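# Move orange-labelled carton onto raised block inside tape

## Task

Place the carton bearing the orange label on top of the raised block so that no part of it extends beyond the blue tape outline, while the remaining two cartons stay standing upright on the low platform, each apart from the other (not piled) and none overhanging the platform's edge. Everything must stay put without the robot supporting it; at the end release the carton and move the tool away.

## Robot and tools

Robot: one six-joint arm (xArm6 type) carrying a vacuum cup instead of fingers. The tracked point is the cup point: the middle of the cup's rim when nothing touches it. The cup points along the cup point's own +z axis. About 4 cm back from the rim the tool widens to roughly 9 cm sideways (body and wrist camera), so leave room around it near cartons and the block.

Frame: the scene frame has its origin on the table surface straight under the arm base, +z up, +y to the left when facing along +x. Positions are in metres; orientations are quaternions written w first (qw, qx, qy, qz). The base may be slightly tilted, and the reported cup position gets less accurate far from the base.

Row format: every commanded row is 8 numbers: x, y, z, qw, qx, qy, qz, suction. The first seven form an absolute pose of the cup point in the scene frame (not an offset). The eighth is the suction command in [-1, 1]: above 0.01 means on, 0.01 or less means off; it keeps its last value until changed.

Tools:
- execute_actions(actions): a list of actions for the single arm. Each action is a list of up to 15 rows; each row lasts one control step of 1/30 s, and if fewer than 15 are given the last row repeats to fill 15 steps. An empty list only returns the current state and images. An action whose target lies more than 0.6 m from the cup point's starting position along any of the cup point's axes is rejected; a malformed action, or a first action failing that check, rejects the whole call with no motion. Resend the wanted quaternion in every row, since the reported one drifts.
- move(target, speed, blocking): target is one 8-number row (absolute pose plus suction). The cup point follows a straight path to it taking 0.5 to 10 s (longer paths are cut off at 10 s). speed is the path's top speed in m/s, 0.002 to 0.5, default 0.25; rotation is capped at twice that value in rad/s. Suction is applied at the start. The path does not avoid obstacles, and the real cup can lag, deviate or overshoot speed, notably with the arm stretched out. blocking=false returns after 0.5 s while motion continues; then use wait or stop before sending new rows or moves. The extra 'move:' line reports the ending (done = settled near target; others like off_target, moving, held, fault), the remaining distance, and limits: paced = the sent pose was clipped; held = a check blocked some steps (afterwards the arm may jump faster than speed).
- wait(seconds): 0 to 10; lets time pass holding the last command, returns early when a running move ends.
- stop(): brakes a running move; faster motion needs more braking distance. Suction is unaffected.
- zoom_image(camera, region): camera is cam_head_left, cam_head_right or cam_wrist; region is [x0, y0, x1, y1] in pixels of that 504x504 image, origin top-left, at most 504 px per side.
- read_manual(section): only licence texts; no motion.
- finished_scene(scene): pass the current scene number to end it for good once the goal holds; the result reports success.

Motion details: each control step, the commanded pose is limited to within 70 mm and 16 degrees of the measured pose, then solved by damped inverse kinematics, favouring position over orientation. Distant goals need several actions; after an action the arm stops at the last clipped pose, so keep sending the remainder. 'Hand target' in a result shows the pose currently being driven toward. Joints move at most 3.14 rad/s. Joint ranges (rad): waist ±6.283, shoulder -2.059 to 2.094, elbow -3.927 to 0.192, forearm roll ±6.283, wrist pitch -1.693 to 3.142, wrist roll ±6.283. A 'pose unreachable' line means the clearance check (which treats any mount under the base as arm) altered or refused the command.

Results: the state line gives cup point position, quaternion and linear/angular velocities, joint positions and joint torques (total drive output, with per-unit offset, scale and noise; nonzero even in free air), suction_measured and part_present, plus the three camera images. Camera calibration (intrinsics, distortion, world-to-camera transforms) is supplied and may be a few degrees/millimetres off.

Suction use: switch suction on and press the 36 mm rim flat onto a smooth, flat part of the carton so it seals all round; avoid edges, seams and holes. suction_measured near 0 means no seal; 0.83 or more means airtight; lower values mean leaks. part_present turns 1 at 0.50 and back to 0 below 0.45. Under vacuum the cup compresses, so a held carton rides up to about 12 mm nearer the tool. Vacuum can pull a carton off its support even without tool motion. To release: set the carton down resting on the block, turn suction off, then lift at least 15 mm. If the cup seals to the table it pins the tool; switch suction off.

Avoid: fast contacts and targets far below the contact surface (they press hard); a joint hitting its load limit (waist 46.5, shoulder 46.5, elbow 27.9, forearm roll 27.9, wrist pitch 18.6, wrist roll 18.6 N m) triggers a torque fault: the arm backs off, freezes 10 s and drops the rest of the call. Holding loads heats motors; a MOTOR HOT warning appears from 65 °C and at 80 °C the brakes lock until cooled. Do not drop, slam or knock anything, and never push anything off the table. Loose objects may occasionally get nudged by the scene itself, so check the images before finishing.

Each tool is called after "Call:" as name([rows], argument=value, ...), one row to a line, values as JSON.

## Session

Call:
execute_actions(actions=[])

Scene clock: 0.00 s.
end_effector_position=(+0.3981, -0.0217, +0.3009) suction_measured=0.00 part_present=0 end_effector_quat_wxyz=(-0.001, +0.027, +1.000, +0.002) end_effector_velocity=(+0.000, +0.000, +0.001) end_effector_angular_velocity=(+0.001, -0.001, +0.000)
Joint positions: [-0.001 -0.265 -0.927 -0.001  1.196  2.359]
Joint velocities: [ 0.001 -0.001 -0.001  0.001  0.001 -0.   ]
Joint torques (N m, as the arm reports them, + toward a larger angle): no reading
Hand target: +0.398, -0.022, +0.301; -0.001, +0.027, +1.000, +0.002

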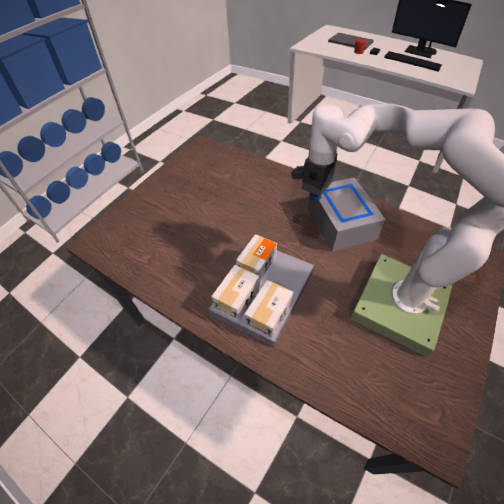

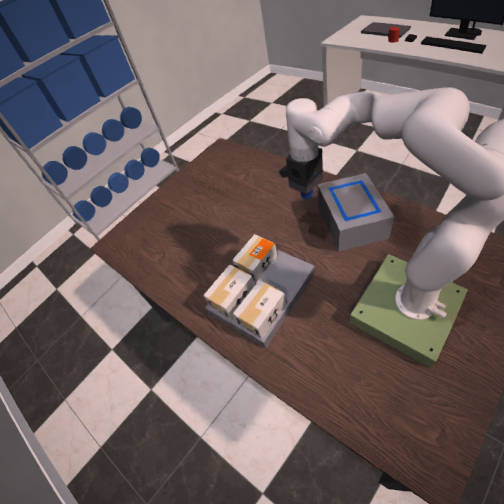

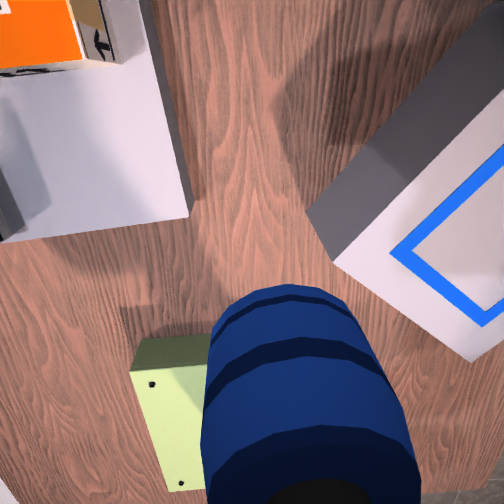

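Call:
zoom_image(camera="cam_head_left", region=[200,170,400,350])

Call:
zoom_image(camera="cam_head_right", region=[200,170,400,350])

Region (200, 170, 400, 350) of cam_head_left's 504x504 image, scaled by 2.520, with more detail than that image has; it fills the top 454 rows of this view, and the rest is white.

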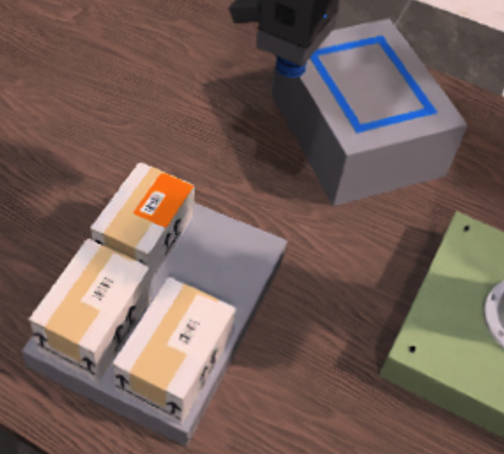

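Region (200, 170, 400, 350) of cam_head_right's 504x504 image, scaled by 2.520, with more detail than that image has; it fills the top 454 rows of this view, and the rest is white.

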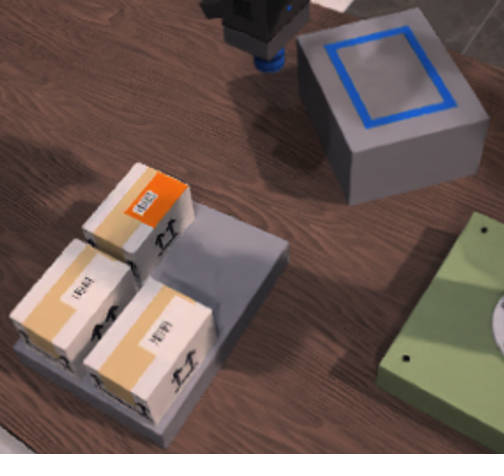

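Call:
move(target=[0.55,0.15,0.3,0,0,1,0,0], speed=0.4)

Scene clock: 9.10 s.
end_effector_position=(+0.5502, +0.1493, +0.3002) suction_measured=0.00 part_present=0 end_effector_quat_wxyz=(+0.001, +0.000, +1.000, -0.000) end_effector_velocity=(+0.000, +0.001, -0.002) end_effector_angular_velocity=(-0.003, +0.008, +0.001)
Joint positions: [ 0.318  0.337 -1.632 -0.005  1.297  2.626]
Joint velocities: [ 0.002  0.011 -0.012 -0.     0.01   0.001]
Joint torques (N m, as the arm reports them, + toward a larger angle): [  2.07 -26.01 -13.64  -0.1   -1.27   0.19]
Hand target: +0.550, +0.150, +0.300; +0.000, +0.000, +1.000, -0.001
Off the commanded pose: 0.001 m, 0 deg.
move: done; limits=paced
camera_calibration (this result's frames):
cam_wrist: T_world_to_cam=[[-0.0377258, -0.997463, 0.0603736, 0.159333], [-0.886923, 0.0612566, 0.457837, 0.363597], [-0.460374, -0.0362745, -0.886984, 0.604541], [0, 0, 0, 1]] pos_world=[0.606809, 0.158585, 0.36013]

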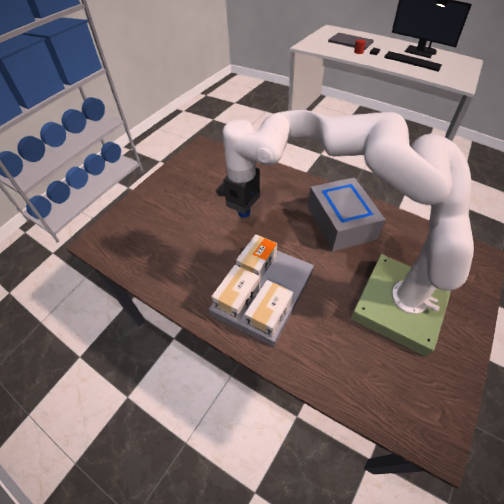

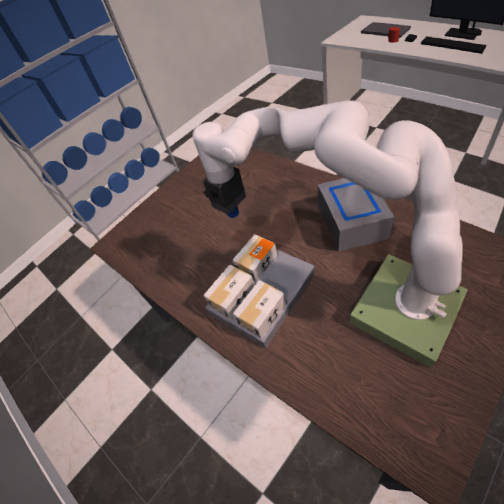

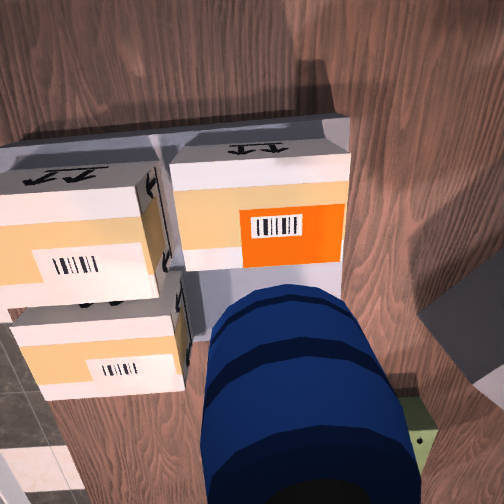

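Call:
move(target=[0.44,-0.2,0.36,0,0,1,0,0], speed=0.4)

Scene clock: 16.73 s.
end_effector_position=(+0.4397, -0.1987, +0.3599) suction_measured=0.00 part_present=0 end_effector_quat_wxyz=(-0.000, -0.000, +1.000, +0.001) end_effector_velocity=(-0.000, -0.003, +0.002) end_effector_angular_velocity=(-0.001, -0.003, -0.002)
Joint positions: [-0.37   0.009 -1.384 -0.002  1.377  1.935]
Joint velocities: [-0.007  0.001 -0.005  0.     0.001 -0.004]
Joint torques (N m, as the arm reports them, + toward a larger angle): [  2.01 -19.14 -13.71  -0.02  -1.29   0.17]
Hand target: +0.440, -0.199, +0.360; -0.000, +0.000, +1.000, +0.001
Off the commanded pose: 0.001 m, 0 deg.
move: done
camera_calibration (this result's frames):
cam_wrist: T_world_to_cam=[[-0.0362813, -0.997728, 0.0567754, -0.194915], [-0.886066, 0.0583895, 0.459867, 0.257858], [-0.462137, -0.0336222, -0.886171, 0.594999], [0, 0, 0, 1]] pos_world=[0.496378, -0.189523, 0.419757]

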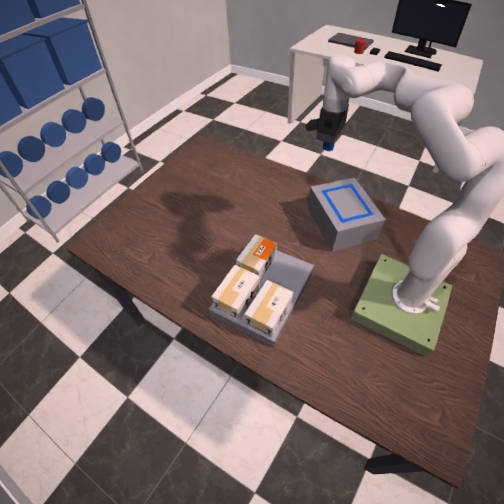

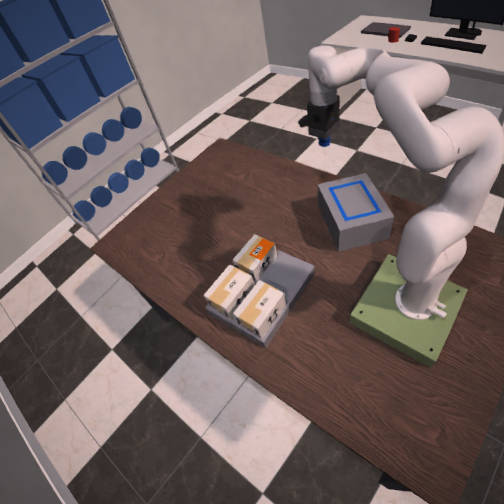

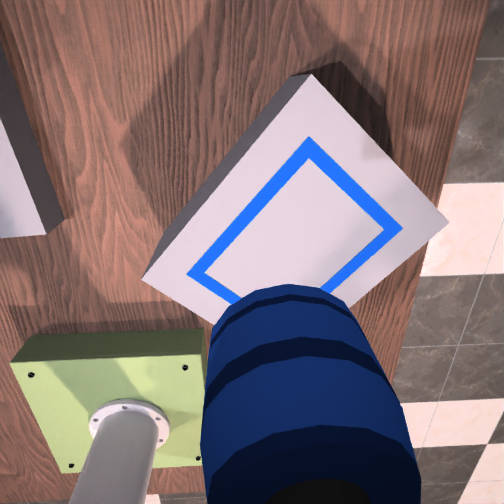

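Call:
move(target=[0.513,0.139,0.16,0,0,1,0,0], speed=0.4)

Call:
move(target=[0.513,0.139,0.112,0,0,1,0,1], speed=0.04)

Scene clock: 22.87 s.
end_effector_position=(+0.5134, +0.1380, +0.1606) suction_measured=0.00 part_present=0 end_effector_quat_wxyz=(+0.001, +0.000, +1.000, -0.001) end_effector_velocity=(-0.002, +0.002, -0.004) end_effector_angular_velocity=(-0.002, +0.008, +0.002)
Joint positions: [ 0.315  0.332 -1.211 -0.008  0.88   2.627]
Joint velocities: [ 0.004  0.007 -0.001 -0.     0.002  0.002]
Joint torques (N m, as the arm reports them, + toward a larger angle): [  2.21 -24.32 -12.9   -0.09  -1.29   0.15]
Hand target: +0.513, +0.138, +0.160; +0.000, -0.000, +1.000, -0.001
Off the commanded pose: 0.001 m, 0 deg.
move: done
camera_calibration (this result's frames):
cam_wrist: T_world_to_cam=[[-0.0374128, -0.997411, 0.0614208, 0.154779], [-0.887078, 0.061448, 0.457512, 0.395681], [-0.460102, -0.0373682, -0.887079, 0.463358], [0, 0, 0, 1]] pos_world=[0.569982, 0.147379, 0.2205]

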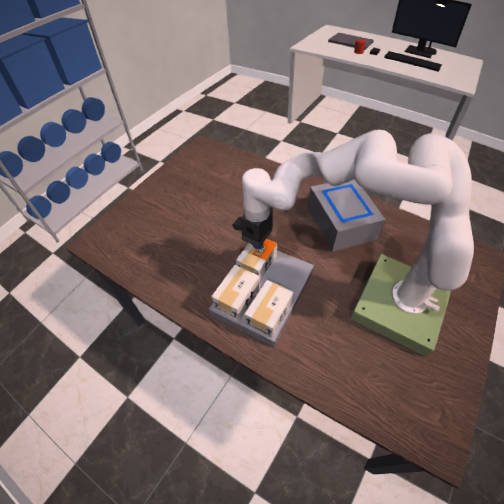

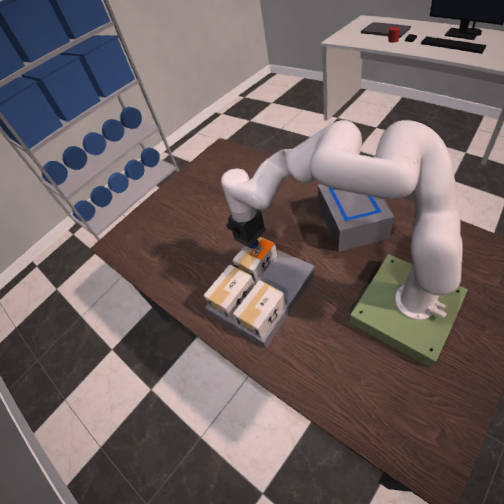

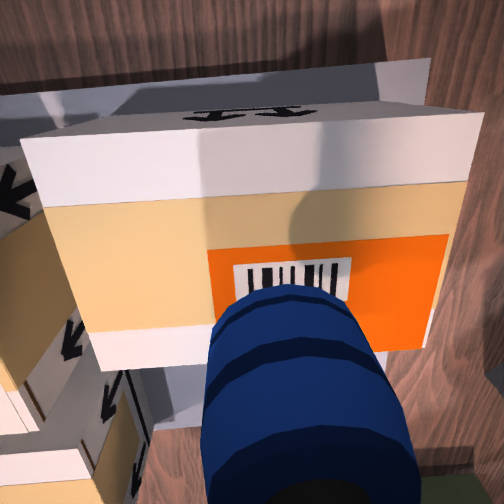

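Scene clock: 24.37 s.
end_effector_position=(+0.5129, +0.1390, +0.1121) suction_measured=1.00 part_present=1 end_effector_quat_wxyz=(-0.000, -0.000, +1.000, +0.000) end_effector_velocity=(+0.004, +0.001, +0.005) end_effector_angular_velocity=(+0.004, -0.014, -0.001)
Joint positions: [ 0.316  0.416 -1.177 -0.005  0.764  2.626]
Joint velocities: [-0.001 -0.005 -0.005  0.    -0.004 -0.   ]
Joint torques (N m, as the arm reports them, + toward a larger angle): [  1.52 -27.59 -13.47  -0.09  -1.6    0.27]
Hand target: +0.513, +0.139, +0.112; -0.000, -0.000, +1.000, +0.000
Off the commanded pose: 0.000 m, 0 deg.
move: done
camera_calibration (this result's frames):
cam_wrist: T_world_to_cam=[[-0.0370585, -0.997548, 0.0593628, 0.158829], [-0.886358, 0.0602462, 0.459064, 0.416952], [-0.461514, -0.0356045, -0.886418, 0.420568], [0, 0, 0, 1]] pos_world=[0.569553, 0.148294, 0.171963]

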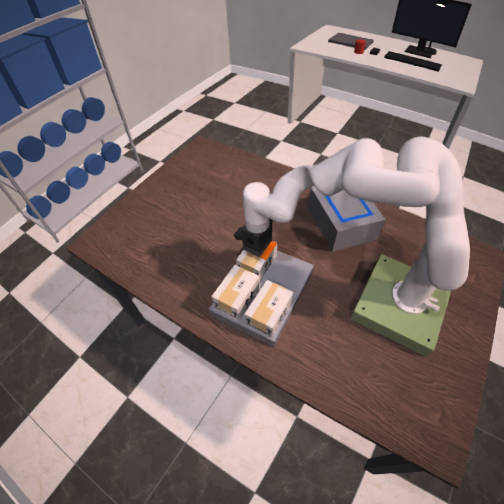

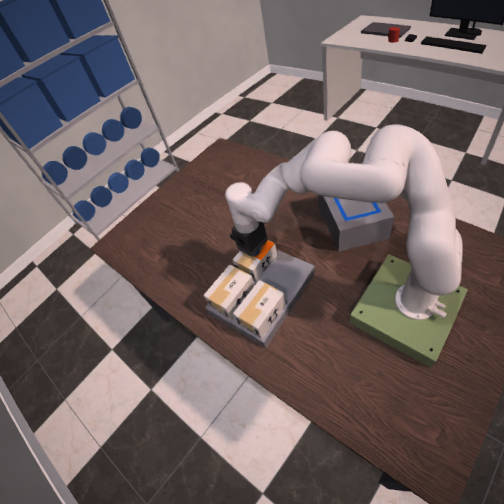

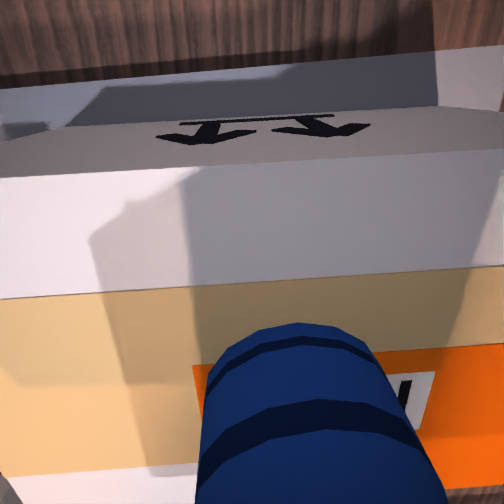

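Call:
move(target=[0.513,0.139,0.26,0,0,1,0,1], speed=0.2)

Call:
move(target=[0.339,-0.244,0.26,0,-0.399,0.917,0,1])

Call:
move(target=[0.339,-0.244,0.22,0,-0.399,0.917,0,1], speed=0.06)

Call:
zoom_image(camera="cam_head_left", region=[280,130,420,270])

Call:
zoom_image(camera="cam_head_right", region=[280,130,420,270])

Scene clock: 29.57 s.
end_effector_position=(+0.5129, +0.1389, +0.2590) suction_measured=1.00 part_present=1 end_effector_quat_wxyz=(-0.001, +0.000, +1.000, -0.000) end_effector_velocity=(+0.005, +0.002, +0.010) end_effector_angular_velocity=(+0.006, -0.020, +0.001)
Joint positions: [ 0.317  0.219 -1.352 -0.004  1.138  2.626]
Joint velocities: [ 0.001 -0.007 -0.014  0.     0.001 -0.   ]
Joint torques (N m, as the arm reports them, + toward a larger angle): [  1.89 -25.56 -15.11  -0.37  -1.63   0.27]
Hand target: +0.513, +0.139, +0.260; +0.000, +0.000, +1.000, -0.000
Off the commanded pose: 0.001 m, 0 deg.
move: done
camera_calibration (this result's frames):
cam_wrist: T_world_to_cam=[[-0.0374533, -0.997481, 0.0602325, 0.149924], [-0.88558, 0.0610561, 0.460457, 0.348595], [-0.462975, -0.036095, -0.885636, 0.551379], [0, 0, 0, 1]] pos_world=[0.569598, 0.148164, 0.318778]

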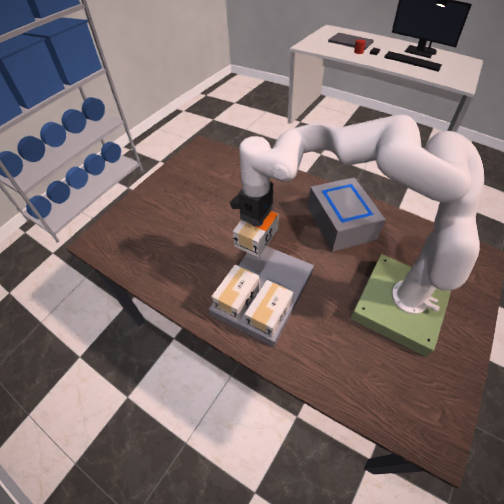

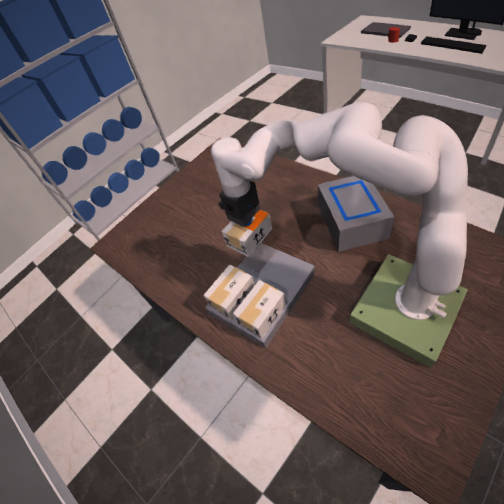

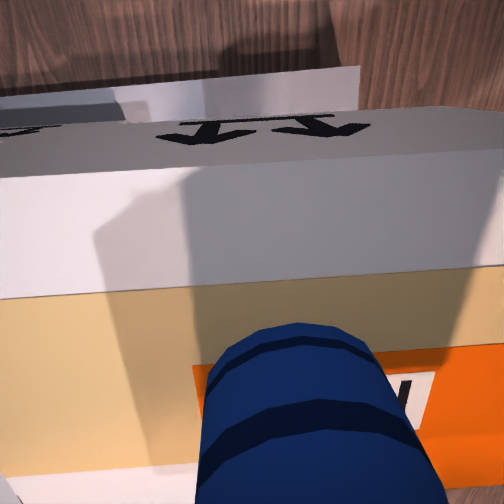

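Scene clock: 31.77 s.
end_effector_position=(+0.3387, -0.2425, +0.2601) suction_measured=1.00 part_present=1 end_effector_quat_wxyz=(+0.000, -0.399, +0.917, +0.002) end_effector_velocity=(-0.001, -0.002, -0.000) end_effector_angular_velocity=(+0.004, -0.000, +0.002)
Joint positions: [-0.568 -0.176 -0.897 -0.002  1.074  0.918]
Joint velocities: [-0.006  0.004 -0.004  0.003  0.002 -0.01 ]
Joint torques (N m, as the arm reports them, + toward a larger angle): [  2.17 -17.03 -14.97  -0.22  -1.5    0.21]
Hand target: +0.338, -0.243, +0.260; +0.001, -0.399, +0.917, +0.002
Off the commanded pose: 0.001 m, 0 deg.
move: done
camera_calibration (this result's frames):
cam_wrist: T_world_to_cam=[[0.704865, -0.707059, 0.0568594, -0.417197], [-0.647939, -0.609155, 0.45728, -0.0250659], [-0.288688, -0.359162, -0.887503, 0.321009], [0, 0, 0, 1]] pos_world=[0.370498, -0.194958, 0.32008]

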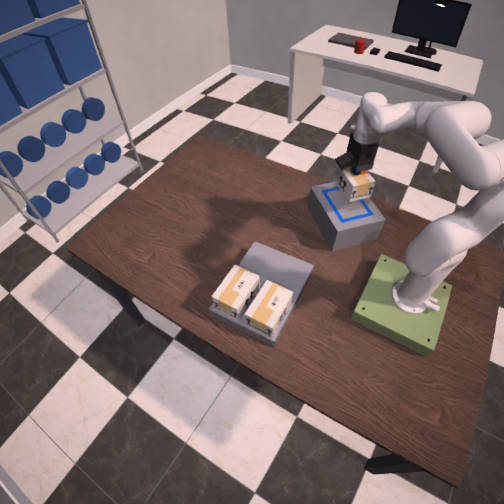

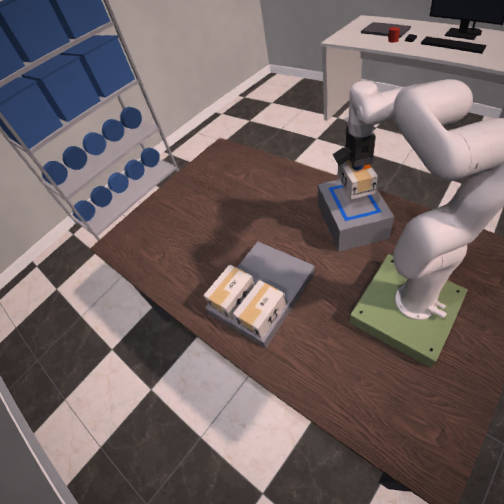

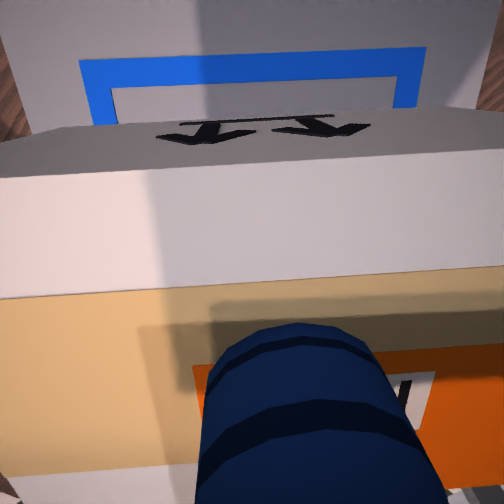

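Scene clock: 32.77 s.
end_effector_position=(+0.3391, -0.2441, +0.2204) suction_measured=1.00 part_present=1 end_effector_quat_wxyz=(+0.000, -0.399, +0.917, -0.000) end_effector_velocity=(+0.001, -0.001, +0.000) end_effector_angular_velocity=(-0.003, -0.003, +0.001)
Joint positions: [-0.57  -0.127 -0.827 -0.005  0.952  0.918]
Joint velocities: [ 0.     0.001 -0.    -0.001 -0.005  0.   ]
Joint torques (N m, as the arm reports them, + toward a larger angle): [  1.85 -17.44 -14.46  -0.12  -1.55   0.23]
Hand target: +0.339, -0.244, +0.220; +0.000, -0.399, +0.917, +0.000
Off the commanded pose: 0.000 m, 0 deg.
move: done
camera_calibration (this result's frames):
cam_wrist: T_world_to_cam=[[0.704608, -0.707038, 0.0602082, -0.416993], [-0.648612, -0.607316, 0.45877, -0.00720654], [-0.287803, -0.362305, -0.886513, 0.284111], [0, 0, 0, 1]] pos_world=[0.37091, -0.196272, 0.280281]

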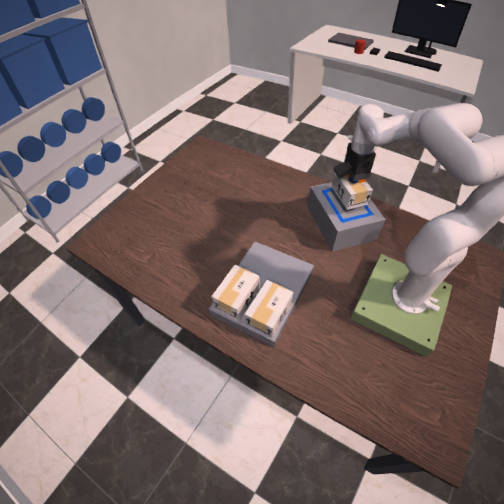

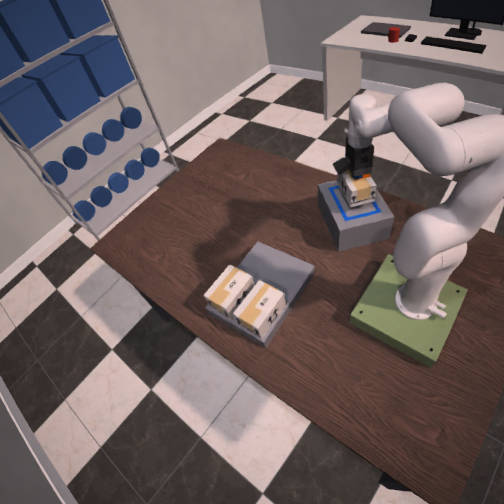

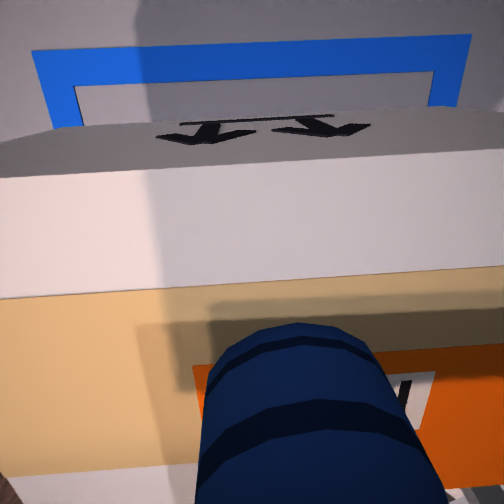

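Region (280, 130, 420, 270) of cam_head_left's 504x504 image, scaled by 3.600, with more detail than that image has.

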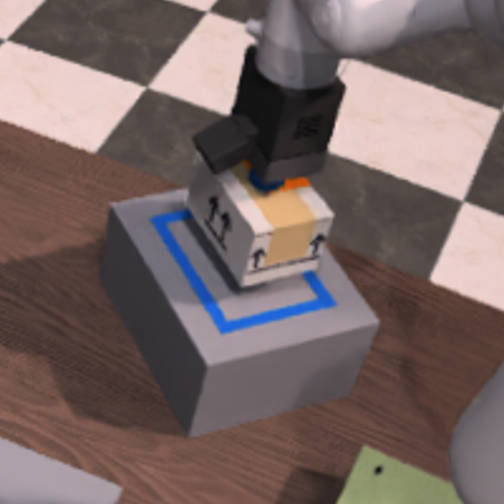

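Region (280, 130, 420, 270) of cam_head_right's 504x504 image, scaled by 3.600, with more detail than that image has.

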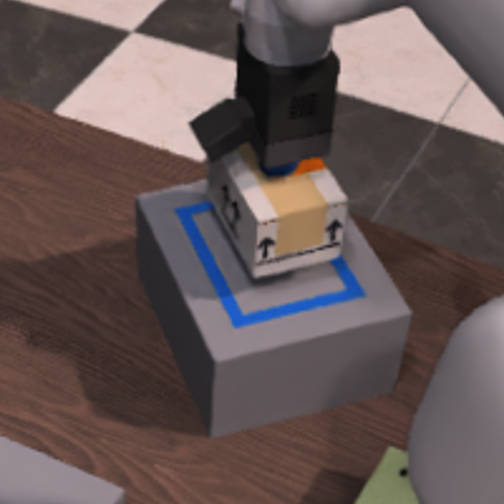

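Call:
move(target=[0.339,-0.244,0.192,0,-0.399,0.917,0,1], speed=0.03)

Call:
zoom_image(camera="cam_head_left", region=[280,130,420,270])

Scene clock: 36.03 s.
end_effector_position=(+0.3390, -0.2440, +0.1922) suction_measured=1.00 part_present=1 end_effector_quat_wxyz=(+0.000, -0.399, +0.917, -0.000) end_effector_velocity=(+0.002, -0.001, +0.001) end_effector_angular_velocity=(-0.004, -0.005, +0.001)
Joint positions: [-0.57  -0.083 -0.786 -0.006  0.867  0.919]
Joint velocities: [ 0.001 -0.    -0.002 -0.001 -0.004  0.   ]
Joint torques (N m, as the arm reports them, + toward a larger angle): [  1.64 -17.86 -14.1    0.03  -1.63   0.26]
Hand target: +0.339, -0.244, +0.192; +0.000, -0.399, +0.917, +0.000
Off the commanded pose: 0.000 m, 0 deg.
move: done
camera_calibration (this result's frames):
cam_wrist: T_world_to_cam=[[0.704604, -0.707084, 0.0597048, -0.415095], [-0.648436, -0.607415, 0.458887, 0.0056035], [-0.288206, -0.362049, -0.886486, 0.259283], [0, 0, 0, 1]] pos_world=[0.370838, -0.196231, 0.252063]

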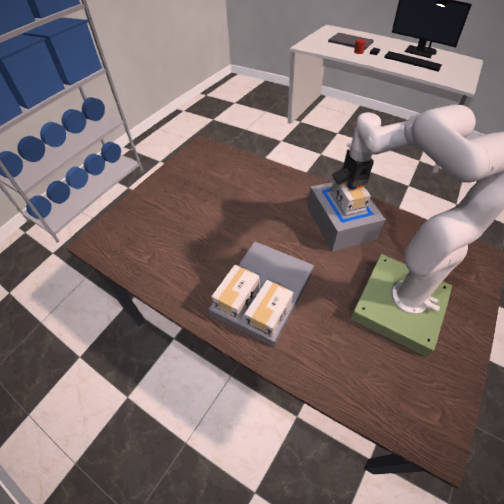

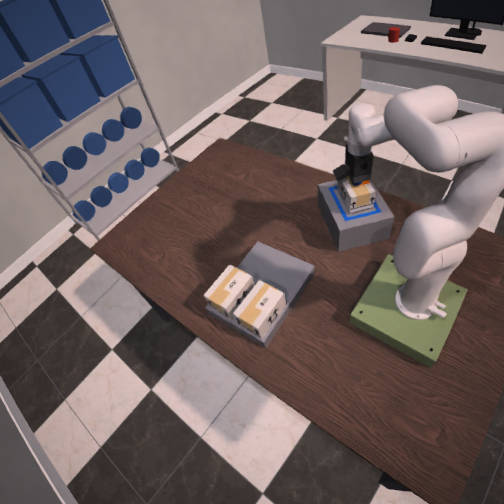

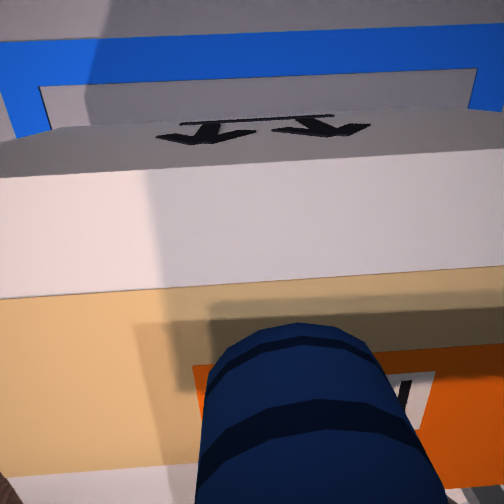

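Region (280, 130, 420, 270) of cam_head_left's 504x504 image, scaled by 3.600, with more detail than that image has.

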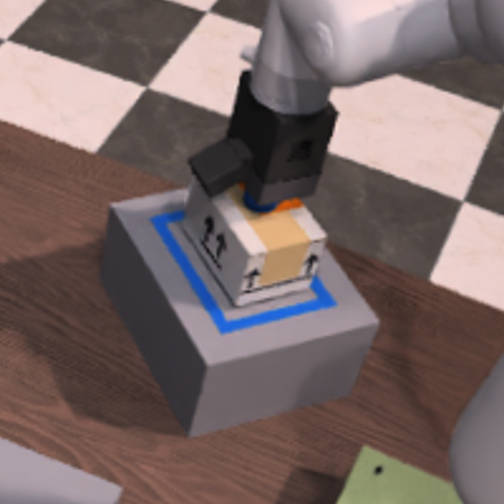

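Call:
move(target=[0.342,-0.241,0.183,0,-0.399,0.917,0,1], speed=0.015)

Scene clock: 39.10 s.
end_effector_position=(+0.3419, -0.2410, +0.1830) suction_measured=1.00 part_present=1 end_effector_quat_wxyz=(-0.000, -0.399, +0.917, +0.000) end_effector_velocity=(+0.001, -0.001, +0.000) end_effector_angular_velocity=(-0.002, -0.002, -0.000)
Joint positions: [-0.561 -0.064 -0.777 -0.006  0.84   0.929]
Joint velocities: [ 0.     0.002 -0.002 -0.001 -0.002  0.001]
Joint torques (N m, as the arm reports them, + toward a larger angle): [  1.72 -18.49 -14.1   -0.14  -1.56   0.25]
Hand target: +0.342, -0.241, +0.183; -0.000, -0.399, +0.917, -0.000
Off the commanded pose: 0.000 m, 0 deg.
move: done
camera_calibration (this result's frames):
cam_wrist: T_world_to_cam=[[0.704598, -0.707125, 0.0592926, -0.414382], [-0.648281, -0.607475, 0.459027, 0.0134097], [-0.288571, -0.361868, -0.886441, 0.253243], [0, 0, 0, 1]] pos_world=[0.373745, -0.193233, 0.2429]

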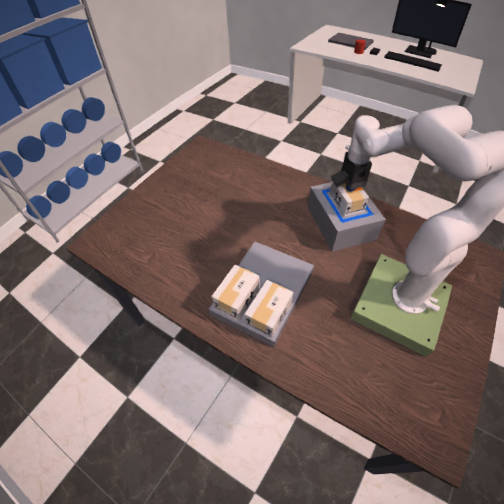

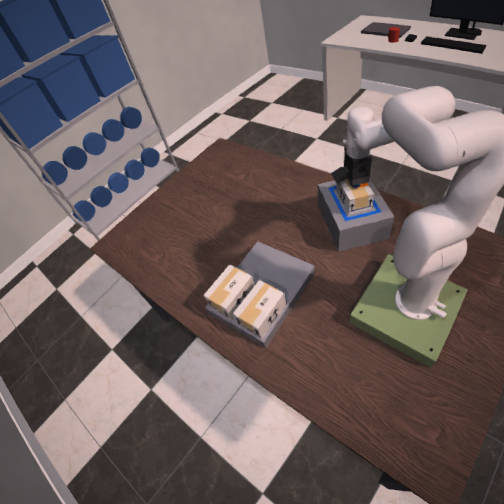

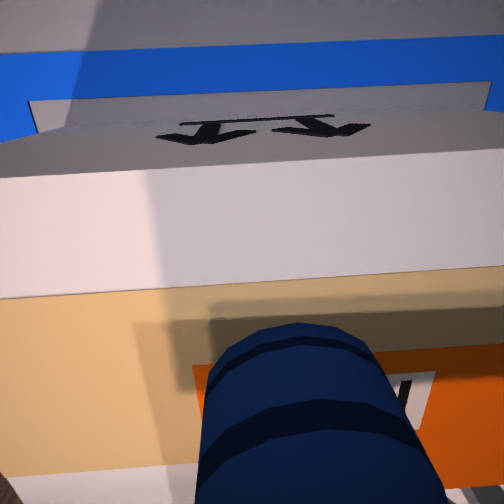

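Call:
move(target=[0.342,-0.241,0.175,0,-0.399,0.917,0,1], speed=0.015)

Scene clock: 41.13 s.
end_effector_position=(+0.3451, -0.2432, +0.1803) suction_measured=1.00 part_present=1 end_effector_quat_wxyz=(+0.003, -0.399, +0.917, -0.005) end_effector_velocity=(+0.001, -0.001, +0.000) end_effector_angular_velocity=(-0.003, -0.005, -0.000)
Joint positions: [-0.561 -0.056 -0.774 -0.006  0.816  0.929]
Joint velocities: [-0.    -0.001  0.001  0.    -0.006  0.   ]
Joint torques (N m, as the arm reports them, + toward a larger angle): [ 1.88  5.95 -1.39 -0.17 -1.92  0.27]
Hand target: +0.342, -0.241, +0.175; +0.000, -0.399, +0.917, +0.000
Off the commanded pose: 0.006 m, 1 deg.
move: off_target
camera_calibration (this result's frames):
cam_wrist: T_world_to_cam=[[0.703907, -0.706653, 0.0718086, -0.419874], [-0.653077, -0.604137, 0.456627, 0.0183257], [-0.279295, -0.36832, -0.886755, 0.246197], [0, 0, 0, 1]] pos_world=[0.376282, -0.194955, 0.240099]

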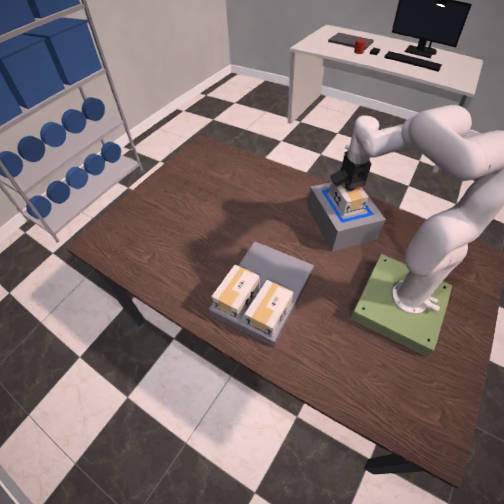

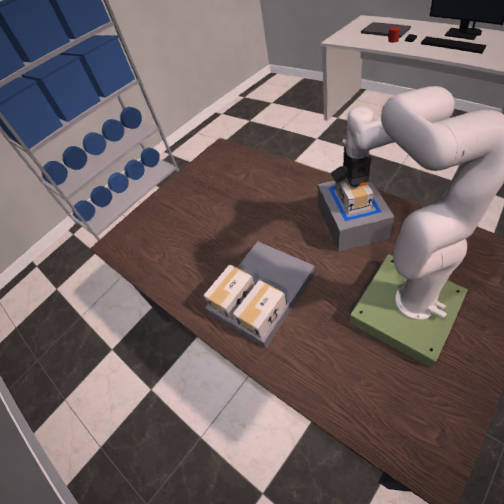

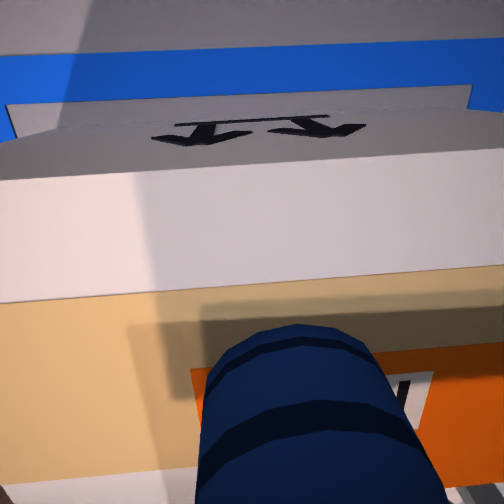

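Call:
execute_actions([
  [[0.344,-0.2425,0.183,0,-0.399,0.917,0,0]],
])

Call:
move(target=[0.344,-0.2425,0.36,0,-0.399,0.917,0,0])

Scene clock: 43.73 s.
end_effector_position=(+0.3434, -0.2421, +0.1820) suction_measured=0.00 part_present=0 end_effector_quat_wxyz=(-0.001, -0.399, +0.917, +0.001) end_effector_velocity=(+0.001, -0.001, +0.004) end_effector_angular_velocity=(-0.003, -0.004, +0.001)
Joint positions: [-0.561 -0.055 -0.784 -0.006  0.841  0.929]
Joint velocities: [ 0.001 -0.006 -0.006 -0.     0.007 -0.   ]
Joint torques (N m, as the arm reports them, + toward a larger angle): [ 1.8  -9.03 -6.24  0.03  0.33  0.21]
Hand target: +0.344, -0.243, +0.183; -0.000, -0.399, +0.917, -0.000
Off the commanded pose: 0.001 m, 0 deg.
camera_calibration (this result's frames):
cam_wrist: T_world_to_cam=[[0.704618, -0.707281, 0.0571556, -0.415829], [-0.647519, -0.607951, 0.459472, 0.0137176], [-0.290228, -0.360762, -0.886351, 0.253116], [0, 0, 0, 1]] pos_world=[0.375344, -0.194453, 0.241814]

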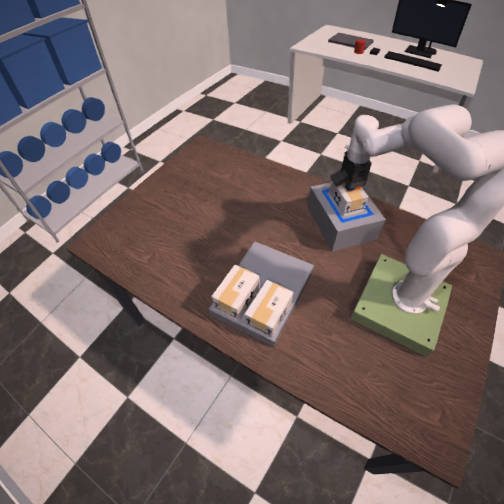

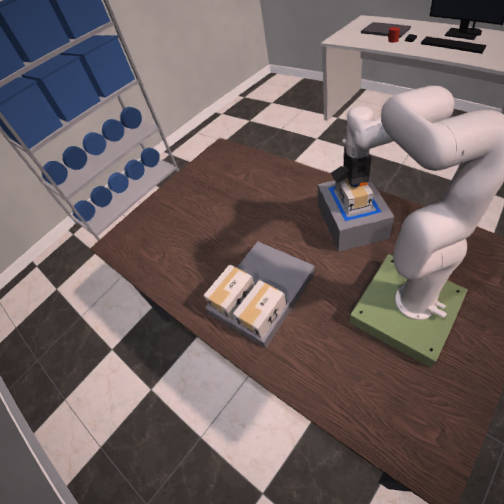

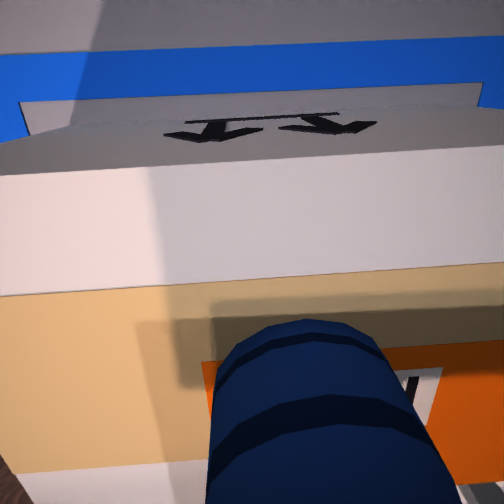

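Scene clock: 44.93 s.
end_effector_position=(+0.3439, -0.2426, +0.3590) suction_measured=0.00 part_present=0 end_effector_quat_wxyz=(-0.001, -0.399, +0.917, +0.001) end_effector_velocity=(+0.002, -0.001, +0.008) end_effector_angular_velocity=(-0.008, -0.012, -0.000)
Joint positions: [-0.558 -0.208 -1.15  -0.005  1.359  0.928]
Joint velocities: [-0.    -0.004 -0.016  0.     0.006  0.   ]
Joint torques (N m, as the arm reports them, + toward a larger angle): [  1.94 -14.65 -13.61   0.    -1.27   0.17]
Hand target: +0.344, -0.243, +0.360; -0.000, -0.399, +0.917, -0.000
Off the commanded pose: 0.001 m, 0 deg.
move: done
camera_calibration (this result's frames):
cam_wrist: T_world_to_cam=[[0.704256, -0.707603, 0.0576328, -0.426751], [-0.647928, -0.607432, 0.459583, -0.0673354], [-0.290194, -0.361006, -0.886263, 0.409904], [0, 0, 0, 1]] pos_world=[0.375865, -0.194894, 0.418824]

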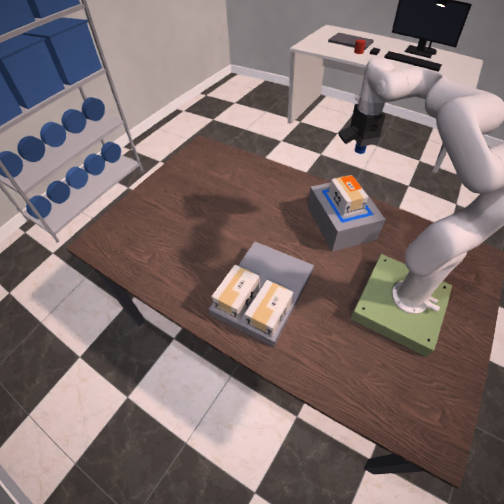

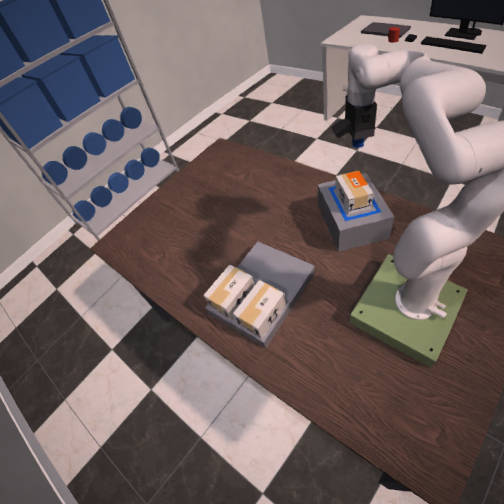

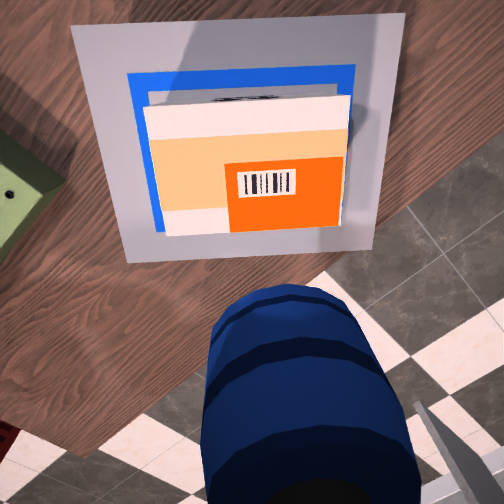

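Call:
finished_scene(scene=1)

The scene is finished: the task was done.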